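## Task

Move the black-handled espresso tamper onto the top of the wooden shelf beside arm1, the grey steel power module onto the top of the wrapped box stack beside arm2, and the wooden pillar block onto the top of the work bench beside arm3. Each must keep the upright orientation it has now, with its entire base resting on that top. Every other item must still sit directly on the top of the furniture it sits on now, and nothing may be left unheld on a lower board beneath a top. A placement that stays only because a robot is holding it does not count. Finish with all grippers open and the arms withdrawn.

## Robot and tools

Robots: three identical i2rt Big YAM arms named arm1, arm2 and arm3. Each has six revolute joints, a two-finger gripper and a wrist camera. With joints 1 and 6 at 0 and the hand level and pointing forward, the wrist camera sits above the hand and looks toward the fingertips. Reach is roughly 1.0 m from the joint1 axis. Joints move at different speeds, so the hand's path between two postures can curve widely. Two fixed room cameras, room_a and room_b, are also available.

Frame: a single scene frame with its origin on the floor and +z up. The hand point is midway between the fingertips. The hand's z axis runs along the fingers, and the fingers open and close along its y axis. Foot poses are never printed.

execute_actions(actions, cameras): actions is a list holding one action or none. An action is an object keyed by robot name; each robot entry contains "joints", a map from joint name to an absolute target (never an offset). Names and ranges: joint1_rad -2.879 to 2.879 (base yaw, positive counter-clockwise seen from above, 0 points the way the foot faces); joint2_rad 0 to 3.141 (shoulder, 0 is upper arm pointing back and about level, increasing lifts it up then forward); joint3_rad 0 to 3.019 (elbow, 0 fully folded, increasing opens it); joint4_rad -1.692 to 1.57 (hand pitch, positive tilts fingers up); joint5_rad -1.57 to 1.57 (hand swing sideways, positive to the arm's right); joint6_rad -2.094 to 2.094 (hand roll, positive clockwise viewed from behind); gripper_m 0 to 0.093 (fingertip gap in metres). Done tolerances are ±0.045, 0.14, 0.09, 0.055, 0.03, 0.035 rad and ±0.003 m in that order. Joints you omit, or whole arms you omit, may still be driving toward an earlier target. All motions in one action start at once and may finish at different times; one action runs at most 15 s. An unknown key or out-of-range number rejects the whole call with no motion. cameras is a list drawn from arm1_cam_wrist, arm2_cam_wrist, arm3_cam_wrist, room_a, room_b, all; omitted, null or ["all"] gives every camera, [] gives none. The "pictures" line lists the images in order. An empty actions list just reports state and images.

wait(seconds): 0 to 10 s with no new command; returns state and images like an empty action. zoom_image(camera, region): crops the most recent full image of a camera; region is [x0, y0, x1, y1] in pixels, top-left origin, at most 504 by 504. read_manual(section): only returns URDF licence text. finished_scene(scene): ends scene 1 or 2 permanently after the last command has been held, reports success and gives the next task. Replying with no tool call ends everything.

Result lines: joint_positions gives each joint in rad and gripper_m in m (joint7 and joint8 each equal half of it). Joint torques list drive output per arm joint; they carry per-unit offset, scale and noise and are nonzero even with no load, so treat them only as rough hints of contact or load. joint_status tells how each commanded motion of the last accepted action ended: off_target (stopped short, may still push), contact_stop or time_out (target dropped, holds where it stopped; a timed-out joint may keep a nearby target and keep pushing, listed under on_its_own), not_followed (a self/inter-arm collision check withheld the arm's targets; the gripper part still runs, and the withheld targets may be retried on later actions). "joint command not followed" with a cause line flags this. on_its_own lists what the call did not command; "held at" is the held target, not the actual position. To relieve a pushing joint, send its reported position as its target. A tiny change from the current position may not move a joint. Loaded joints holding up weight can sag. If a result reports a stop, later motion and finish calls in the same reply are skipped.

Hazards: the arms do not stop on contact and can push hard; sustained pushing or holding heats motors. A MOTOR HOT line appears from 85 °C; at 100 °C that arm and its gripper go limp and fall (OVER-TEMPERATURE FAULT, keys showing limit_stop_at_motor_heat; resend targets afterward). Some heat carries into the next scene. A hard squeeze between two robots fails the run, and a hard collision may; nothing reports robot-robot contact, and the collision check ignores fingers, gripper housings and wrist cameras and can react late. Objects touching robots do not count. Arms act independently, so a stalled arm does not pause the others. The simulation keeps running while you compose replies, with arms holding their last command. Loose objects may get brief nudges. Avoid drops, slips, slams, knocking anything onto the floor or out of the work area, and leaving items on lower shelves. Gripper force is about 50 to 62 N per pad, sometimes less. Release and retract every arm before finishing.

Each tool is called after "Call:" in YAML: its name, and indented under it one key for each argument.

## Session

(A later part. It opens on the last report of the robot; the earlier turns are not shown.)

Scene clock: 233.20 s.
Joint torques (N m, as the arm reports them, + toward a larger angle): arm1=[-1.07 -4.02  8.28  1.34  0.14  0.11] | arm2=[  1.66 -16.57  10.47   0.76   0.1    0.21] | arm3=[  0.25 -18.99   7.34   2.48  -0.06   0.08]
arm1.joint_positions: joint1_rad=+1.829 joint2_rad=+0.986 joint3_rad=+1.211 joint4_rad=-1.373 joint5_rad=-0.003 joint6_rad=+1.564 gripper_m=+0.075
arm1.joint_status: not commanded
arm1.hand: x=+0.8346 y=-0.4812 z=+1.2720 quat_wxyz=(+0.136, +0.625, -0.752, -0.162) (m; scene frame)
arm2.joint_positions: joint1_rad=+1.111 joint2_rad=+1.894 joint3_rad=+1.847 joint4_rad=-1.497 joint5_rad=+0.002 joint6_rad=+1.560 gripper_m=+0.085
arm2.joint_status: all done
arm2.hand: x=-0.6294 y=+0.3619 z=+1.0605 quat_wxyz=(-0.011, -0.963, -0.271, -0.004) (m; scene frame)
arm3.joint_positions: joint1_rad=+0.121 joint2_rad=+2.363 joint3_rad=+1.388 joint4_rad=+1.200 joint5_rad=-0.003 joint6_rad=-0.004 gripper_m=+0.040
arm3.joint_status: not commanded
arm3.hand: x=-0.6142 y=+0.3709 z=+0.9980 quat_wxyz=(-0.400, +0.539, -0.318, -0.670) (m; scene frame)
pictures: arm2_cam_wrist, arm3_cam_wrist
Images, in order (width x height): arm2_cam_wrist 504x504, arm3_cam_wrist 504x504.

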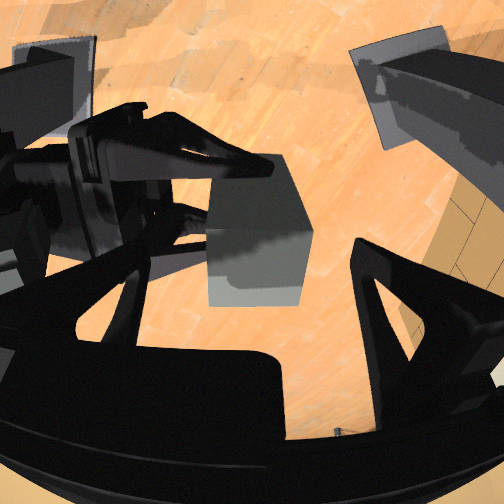

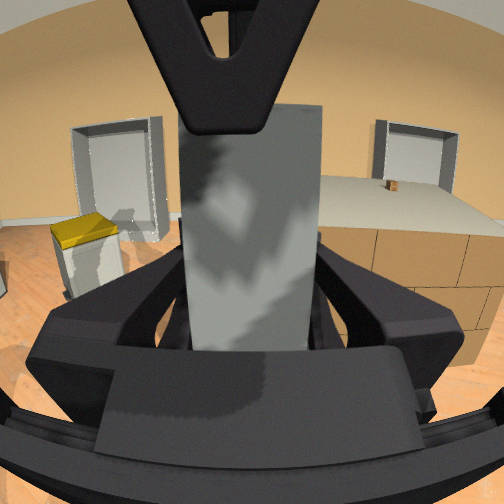

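Call:
execute_actions:
  actions:
    - {"arm2":{"joints":{"joint1_rad":1.132,"joint2_rad":1.93}}}
  cameras: []

Call:
execute_actions:
  actions:
    - {"arm2":{"joints":{"gripper_m":0}}}
  cameras: ["arm2_cam_wrist","arm3_cam_wrist"]

Scene clock: 243.73 s.
Joint torques (N m, as the arm reports them, + toward a larger angle): arm1=[-1.1  -4.04  8.29  1.34  0.14  0.11] | arm2=[  2.13 -16.29  10.62   0.66   0.07   0.19] | arm3=[  0.16 -19.03   7.32   2.48  -0.05   0.08]
arm1.joint_positions: joint1_rad=+1.829 joint2_rad=+0.986 joint3_rad=+1.211 joint4_rad=-1.373 joint5_rad=-0.003 joint6_rad=+1.564 gripper_m=+0.075
arm1.joint_status: not commanded
arm1.hand: x=+0.8346 y=-0.4812 z=+1.2720 quat_wxyz=(+0.136, +0.625, -0.752, -0.162) (m; scene frame)
arm2.joint_positions: joint1_rad=+1.117 joint2_rad=+1.912 joint3_rad=+1.847 joint4_rad=-1.497 joint5_rad=+0.002 joint6_rad=+1.560 gripper_m=+0.085
arm2.joint_status: all done
arm2.hand: x=-0.6254 y=+0.3629 z=+1.0505 quat_wxyz=(-0.002, -0.962, -0.274, -0.002) (m; scene frame)
arm3.joint_positions: joint1_rad=+0.121 joint2_rad=+2.363 joint3_rad=+1.388 joint4_rad=+1.200 joint5_rad=-0.003 joint6_rad=-0.004 gripper_m=+0.040
arm3.joint_status: not commanded
arm3.hand: x=-0.6142 y=+0.3709 z=+0.9980 quat_wxyz=(-0.400, +0.539, -0.318, -0.670) (m; scene frame)
pictures: none
No camera images: the call's "cameras" was empty. Leave "cameras" out to get every camera's image.

Scene clock: 244.43 s.
Joint torques (N m, as the arm reports them, + toward a larger angle): arm1=[-1.03 -4.11  8.27  1.35  0.15  0.12] | arm2=[  2.79 -15.86  10.53   0.78   0.09   0.16] | arm3=[  0.19 -19.07   7.37   2.33  -0.06   0.07]
arm1.joint_positions: joint1_rad=+1.829 joint2_rad=+0.986 joint3_rad=+1.211 joint4_rad=-1.373 joint5_rad=-0.003 joint6_rad=+1.564 gripper_m=+0.075
arm1.joint_status: not commanded
arm1.hand: x=+0.8346 y=-0.4812 z=+1.2720 quat_wxyz=(+0.136, +0.625, -0.752, -0.162) (m; scene frame)
arm2.joint_positions: joint1_rad=+1.117 joint2_rad=+1.912 joint3_rad=+1.847 joint4_rad=-1.498 joint5_rad=+0.002 joint6_rad=+1.566 gripper_m=+0.039
arm2.joint_status: gripper_m off_target (ended at +0.039, target +0.000)
arm2.hand: x=-0.6255 y=+0.3632 z=+1.0505 quat_wxyz=(-0.002, -0.963, -0.271, -0.002) (m; scene frame)
arm3.joint_positions: joint1_rad=+0.121 joint2_rad=+2.364 joint3_rad=+1.387 joint4_rad=+1.204 joint5_rad=-0.003 joint6_rad=-0.003 gripper_m=+0.040
arm3.joint_status: not commanded
arm3.hand: x=-0.6139 y=+0.3705 z=+0.9978 quat_wxyz=(-0.400, +0.538, -0.317, -0.671) (m; scene frame)
pictures: arm2_cam_wrist, arm3_cam_wrist
Images, in order (width x height): arm2_cam_wrist 504x504, arm3_cam_wrist 504x504.

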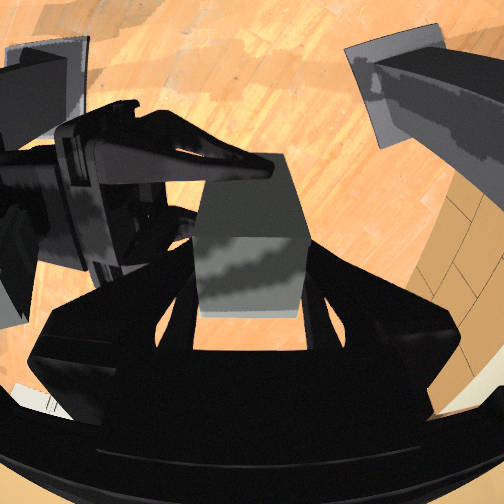

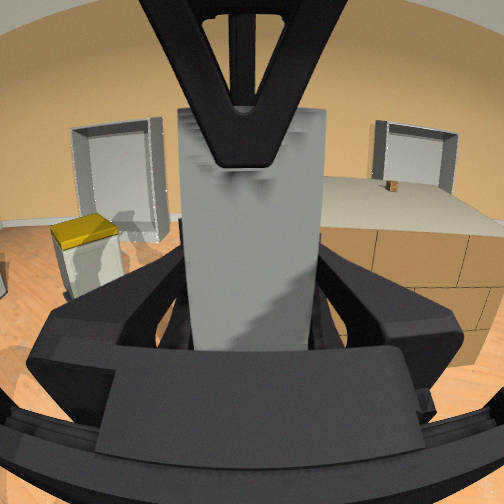

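Call:
execute_actions:
  actions:
    - {"arm3":{"joints":{"gripper_m":0.093}}}
  cameras: []

Call:
execute_actions:
  actions:
    - {"arm3":{"joints":{"joint2_rad":2.19,"joint3_rad":0.85,"joint4_rad":1.55}}}
  cameras: []

Call:
execute_actions:
  actions:
    - {"arm2":{"joints":{"joint1_rad":-2.45}}}
  cameras: []

Call:
execute_actions:
  actions:
    - {"arm2":{"joints":{"joint2_rad":2.25,"joint3_rad":1.745,"joint4_rad":-1.01}}}
  cameras: ["arm2_cam_wrist","room_a"]

Call:
zoom_image:
  camera: "room_a"
  region: [444, 260, 504, 320]

Scene clock: 253.63 s.
Joint torques (N m, as the arm reports them, + toward a larger angle): arm1=[-1.14 -4.07  8.28  1.34  0.15  0.12] | arm2=[  2.01 -16.67  10.66   0.64   0.12   0.16] | arm3=[ -0.24 -19.43   7.25   2.03  -0.06   0.07]
arm1.joint_positions: joint1_rad=+1.829 joint2_rad=+0.986 joint3_rad=+1.211 joint4_rad=-1.373 joint5_rad=-0.003 joint6_rad=+1.564 gripper_m=+0.075
arm1.joint_status: not commanded
arm1.hand: x=+0.8346 y=-0.4812 z=+1.2720 quat_wxyz=(+0.136, +0.625, -0.752, -0.162) (m; scene frame)
arm2.joint_positions: joint1_rad=+1.117 joint2_rad=+1.920 joint3_rad=+1.847 joint4_rad=-1.498 joint5_rad=+0.002 joint6_rad=+1.566 gripper_m=+0.039
arm2.joint_status: not commanded
arm2.hand: x=-0.6252 y=+0.3628 z=+1.0456 quat_wxyz=(+0.002, -0.963, -0.271, -0.001) (m; scene frame)
arm3.joint_positions: joint1_rad=+0.121 joint2_rad=+2.364 joint3_rad=+1.387 joint4_rad=+1.213 joint5_rad=-0.003 joint6_rad=-0.003 gripper_m=+0.093
arm3.joint_status: all done
arm3.hand: x=-0.6137 y=+0.3701 z=+0.9999 quat_wxyz=(-0.402, +0.535, -0.316, -0.673) (m; scene frame)
pictures: none
No camera images: the call's "cameras" was empty. Leave "cameras" out to get every camera's image.

Scene clock: 255.00 s.
Joint torques (N m, as the arm reports them, + toward a larger angle): arm1=[-1.12 -3.97  8.29  1.35  0.14  0.11] | arm2=[  2.55 -16.77  10.52   0.7    0.07   0.16] | arm3=[  0.18 -14.07   3.9    1.96  -0.06   0.07]
arm1.joint_positions: joint1_rad=+1.829 joint2_rad=+0.986 joint3_rad=+1.211 joint4_rad=-1.373 joint5_rad=-0.003 joint6_rad=+1.564 gripper_m=+0.075
arm1.joint_status: not commanded
arm1.hand: x=+0.8346 y=-0.4812 z=+1.2720 quat_wxyz=(+0.136, +0.625, -0.752, -0.162) (m; scene frame)
arm2.joint_positions: joint1_rad=+1.117 joint2_rad=+1.920 joint3_rad=+1.847 joint4_rad=-1.498 joint5_rad=+0.002 joint6_rad=+1.566 gripper_m=+0.039
arm2.joint_status: not commanded
arm2.hand: x=-0.6252 y=+0.3628 z=+1.0456 quat_wxyz=(+0.002, -0.963, -0.271, -0.001) (m; scene frame)
arm3.joint_positions: joint1_rad=+0.121 joint2_rad=+2.192 joint3_rad=+0.843 joint4_rad=+1.533 joint5_rad=-0.003 joint6_rad=-0.003 gripper_m=+0.093
arm3.joint_status: all done
arm3.hand: x=-0.5331 y=+0.2214 z=+0.9831 quat_wxyz=(-0.393, +0.552, -0.326, -0.659) (m; scene frame)
pictures: none
No camera images: the call's "cameras" was empty. Leave "cameras" out to get every camera's image.

Scene clock: 257.87 s.
Joint torques (N m, as the arm reports them, + toward a larger angle): arm1=[-1.07 -4.09  8.27  1.31  0.14  0.11] | arm2=[  1.91 -18.81  10.53   0.07   0.07   0.16] | arm3=[  0.17 -14.04   3.87   2.03  -0.06   0.07]
arm1.joint_positions: joint1_rad=+1.829 joint2_rad=+0.986 joint3_rad=+1.211 joint4_rad=-1.373 joint5_rad=-0.003 joint6_rad=+1.564 gripper_m=+0.075
arm1.joint_status: not commanded
arm1.hand: x=+0.8346 y=-0.4812 z=+1.2720 quat_wxyz=(+0.136, +0.625, -0.752, -0.162) (m; scene frame)
arm2.joint_positions: joint1_rad=-2.462 joint2_rad=+1.942 joint3_rad=+1.847 joint4_rad=-1.485 joint5_rad=+0.002 joint6_rad=+1.566 gripper_m=+0.039
arm2.joint_status: all done
arm2.hand: x=-0.9962 y=+1.4702 z=+1.0382 quat_wxyz=(+0.002, -0.055, +0.998, -0.002) (m; scene frame)
arm3.joint_positions: joint1_rad=+0.121 joint2_rad=+2.192 joint3_rad=+0.843 joint4_rad=+1.533 joint5_rad=-0.003 joint6_rad=-0.003 gripper_m=+0.093
arm3.joint_status: not commanded
arm3.hand: x=-0.5331 y=+0.2214 z=+0.9831 quat_wxyz=(-0.393, +0.552, -0.326, -0.659) (m; scene frame)
pictures: none
No camera images: the call's "cameras" was empty. Leave "cameras" out to get every camera's image.

Scene clock: 259.07 s.
Joint torques (N m, as the arm reports them, + toward a larger angle): arm1=[-1.03 -4.13  8.26  1.33  0.14  0.12] | arm2=[  1.76 -22.14   8.8    0.7    0.06   0.17] | arm3=[  0.19 -14.01   3.87   2.03  -0.06   0.07]
arm1.joint_positions: joint1_rad=+1.829 joint2_rad=+0.986 joint3_rad=+1.211 joint4_rad=-1.373 joint5_rad=-0.003 joint6_rad=+1.564 gripper_m=+0.075
arm1.joint_status: not commanded
arm1.hand: x=+0.8346 y=-0.4812 z=+1.2720 quat_wxyz=(+0.136, +0.625, -0.752, -0.162) (m; scene frame)
arm2.joint_positions: joint1_rad=-2.462 joint2_rad=+2.281 joint3_rad=+1.713 joint4_rad=-1.020 joint5_rad=+0.002 joint6_rad=+1.567 gripper_m=+0.039
arm2.joint_status: all done
arm2.hand: x=-1.0001 y=+1.5091 z=+0.7839 quat_wxyz=(+0.002, -0.055, +0.998, -0.006) (m; scene frame)
arm3.joint_positions: joint1_rad=+0.121 joint2_rad=+2.192 joint3_rad=+0.843 joint4_rad=+1.533 joint5_rad=-0.003 joint6_rad=-0.003 gripper_m=+0.093
arm3.joint_status: not commanded
arm3.hand: x=-0.5331 y=+0.2214 z=+0.9831 quat_wxyz=(-0.393, +0.552, -0.326, -0.659) (m; scene frame)
pictures: arm2_cam_wrist, room_a
Images, in order (width x height): arm2_cam_wrist 504x504, room_a 504x504.

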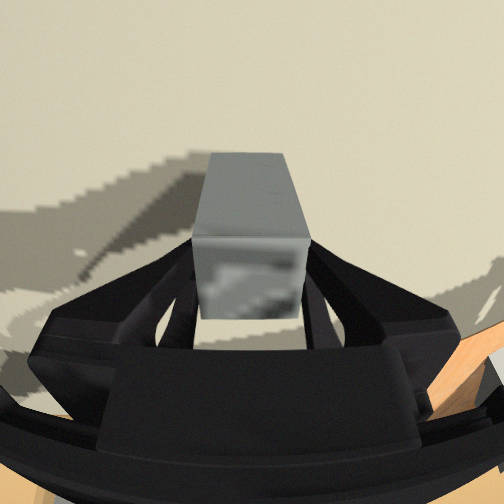

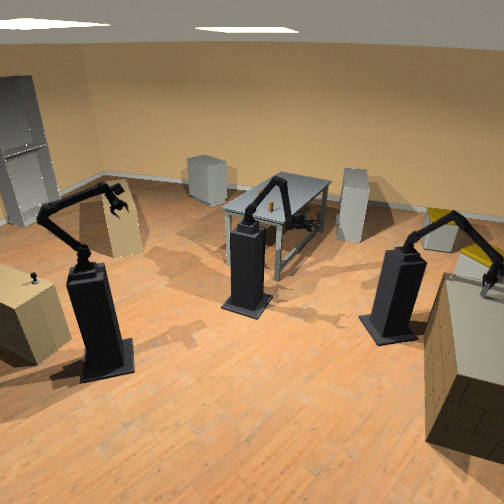

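Region (444, 260, 504, 320) of room_a's 504x504 image, scaled by 8.400, with more detail than that image has.

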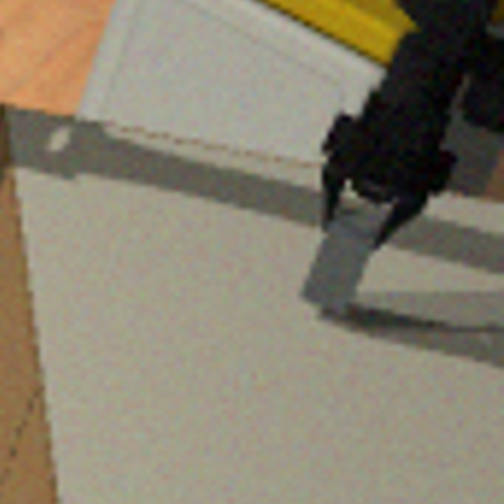

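Call:
execute_actions:
  actions:
    - {"arm2":{"joints":{"joint2_rad":2.335,"joint4_rad":-0.97}}}
  cameras: ["arm2_cam_wrist"]

Scene clock: 263.03 s.
Joint torques (N m, as the arm reports them, + toward a larger angle): arm1=[-1.09 -3.92  8.29  1.34  0.13  0.12] | arm2=[  1.48 -18.45   8.13   0.6    0.08   0.14] | arm3=[  0.17 -14.03   3.88   2.02  -0.06   0.07]
arm1.joint_positions: joint1_rad=+1.829 joint2_rad=+0.986 joint3_rad=+1.211 joint4_rad=-1.373 joint5_rad=-0.003 joint6_rad=+1.564 gripper_m=+0.075
arm1.joint_status: not commanded
arm1.hand: x=+0.8346 y=-0.4812 z=+1.2720 quat_wxyz=(+0.136, +0.625, -0.752, -0.162) (m; scene frame)
arm2.joint_positions: joint1_rad=-2.462 joint2_rad=+2.312 joint3_rad=+1.721 joint4_rad=-0.976 joint5_rad=+0.002 joint6_rad=+1.567 gripper_m=+0.039
arm2.joint_status: all done
arm2.hand: x=-1.0011 y=+1.5167 z=+0.7671 quat_wxyz=(+0.002, -0.055, +0.998, +0.005) (m; scene frame)
arm3.joint_positions: joint1_rad=+0.121 joint2_rad=+2.192 joint3_rad=+0.843 joint4_rad=+1.533 joint5_rad=-0.003 joint6_rad=-0.003 gripper_m=+0.093
arm3.joint_status: not commanded
arm3.hand: x=-0.5331 y=+0.2214 z=+0.9831 quat_wxyz=(-0.393, +0.552, -0.326, -0.659) (m; scene frame)
pictures: arm2_cam_wrist
Images, in order (width x height): arm2_cam_wrist 504x504.

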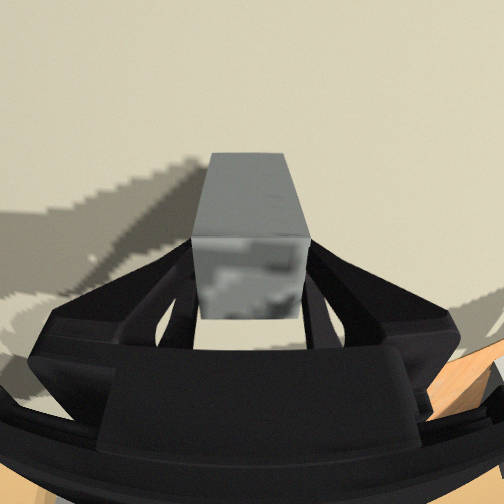

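Contact.

Call:
execute_actions:
  actions:
    - {"arm2":{"joints":{"gripper_m":0.093,"joint2_rad":2.31}}}
  cameras: []

Call:
execute_actions:
  actions:
    - {"arm2":{"joints":{"joint2_rad":2.0}},"arm3":{"joints":{"joint2_rad":1.7}}}

Scene clock: 266.97 s.
Joint torques (N m, as the arm reports them, + toward a larger angle): arm1=[-1.15 -4.09  8.29  1.36  0.14  0.11] | arm2=[  1.88 -20.4    8.16   0.68   0.08   0.15] | arm3=[  0.18 -13.99   3.89   2.03  -0.06   0.07]
arm1.joint_positions: joint1_rad=+1.829 joint2_rad=+0.986 joint3_rad=+1.211 joint4_rad=-1.373 joint5_rad=-0.003 joint6_rad=+1.564 gripper_m=+0.075
arm1.joint_status: not commanded
arm1.hand: x=+0.8346 y=-0.4812 z=+1.2720 quat_wxyz=(+0.136, +0.625, -0.752, -0.162) (m; scene frame)
arm2.joint_positions: joint1_rad=-2.462 joint2_rad=+2.312 joint3_rad=+1.721 joint4_rad=-0.976 joint5_rad=+0.002 joint6_rad=+1.567 gripper_m=+0.093
arm2.joint_status: all done
arm2.hand: x=-1.0011 y=+1.5167 z=+0.7671 quat_wxyz=(+0.002, -0.055, +0.998, +0.005) (m; scene frame)
arm3.joint_positions: joint1_rad=+0.121 joint2_rad=+2.192 joint3_rad=+0.843 joint4_rad=+1.533 joint5_rad=-0.003 joint6_rad=-0.003 gripper_m=+0.093
arm3.joint_status: not commanded
arm3.hand: x=-0.5331 y=+0.2214 z=+0.9831 quat_wxyz=(-0.393, +0.552, -0.326, -0.659) (m; scene frame)
pictures: none
No camera images: the call's "cameras" was empty. Leave "cameras" out to get every camera's image.

Scene clock: 268.33 s.
Joint torques (N m, as the arm reports them, + toward a larger angle): arm1=[-1.13 -4.03  8.28  1.34  0.14  0.11] | arm2=[  1.76 -18.     8.66   1.31   0.08   0.08] | arm3=[  0.18 -10.26   7.05   1.1   -0.06   0.07]
arm1.joint_positions: joint1_rad=+1.829 joint2_rad=+0.986 joint3_rad=+1.211 joint4_rad=-1.373 joint5_rad=-0.003 joint6_rad=+1.564 gripper_m=+0.075
arm1.joint_status: not commanded
arm1.hand: x=+0.8346 y=-0.4812 z=+1.2720 quat_wxyz=(+0.136, +0.625, -0.752, -0.162) (m; scene frame)
arm2.joint_positions: joint1_rad=-2.462 joint2_rad=+1.986 joint3_rad=+1.735 joint4_rad=-0.976 joint5_rad=+0.002 joint6_rad=+1.567 gripper_m=+0.093
arm2.joint_status: all done
arm2.hand: x=-1.0062 y=+1.5592 z=+0.9849 quat_wxyz=(-0.007, -0.054, +0.983, +0.174) (m; scene frame)
arm3.joint_positions: joint1_rad=+0.121 joint2_rad=+1.691 joint3_rad=+0.843 joint4_rad=+1.546 joint5_rad=-0.003 joint6_rad=-0.003 gripper_m=+0.093
arm3.joint_status: all done
arm3.hand: x=-0.5116 y=+0.1809 z=+1.2823 quat_wxyz=(-0.464, +0.366, -0.215, -0.777) (m; scene frame)
pictures: arm1_cam_wrist, arm2_cam_wrist, arm3_cam_wrist, room_a, room_b
Images, in order (width x height): arm1_cam_wrist 504x504, arm2_cam_wrist 504x504, arm3_cam_wrist 504x504, room_a 504x504, room_b 504x504.

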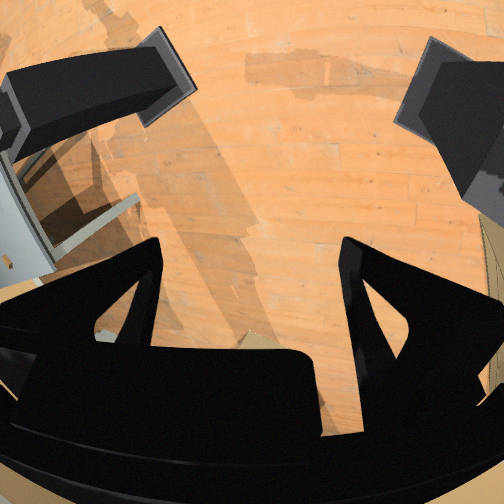

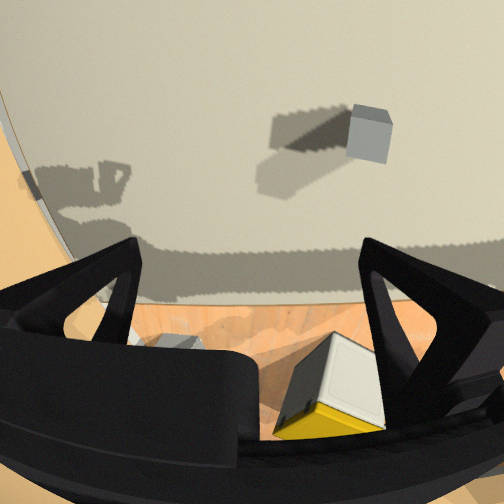

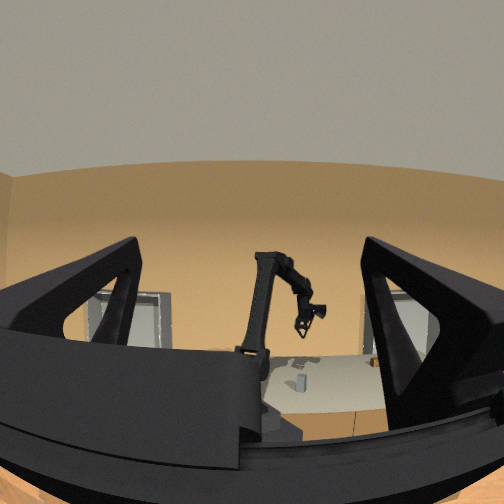

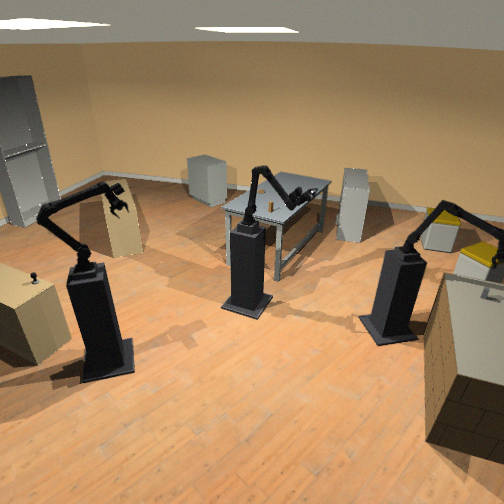

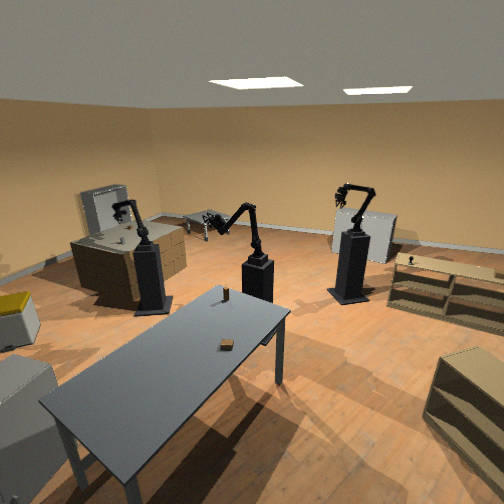

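Call:
finished_scene:
  scene: 1

The scene is finished: the task was done.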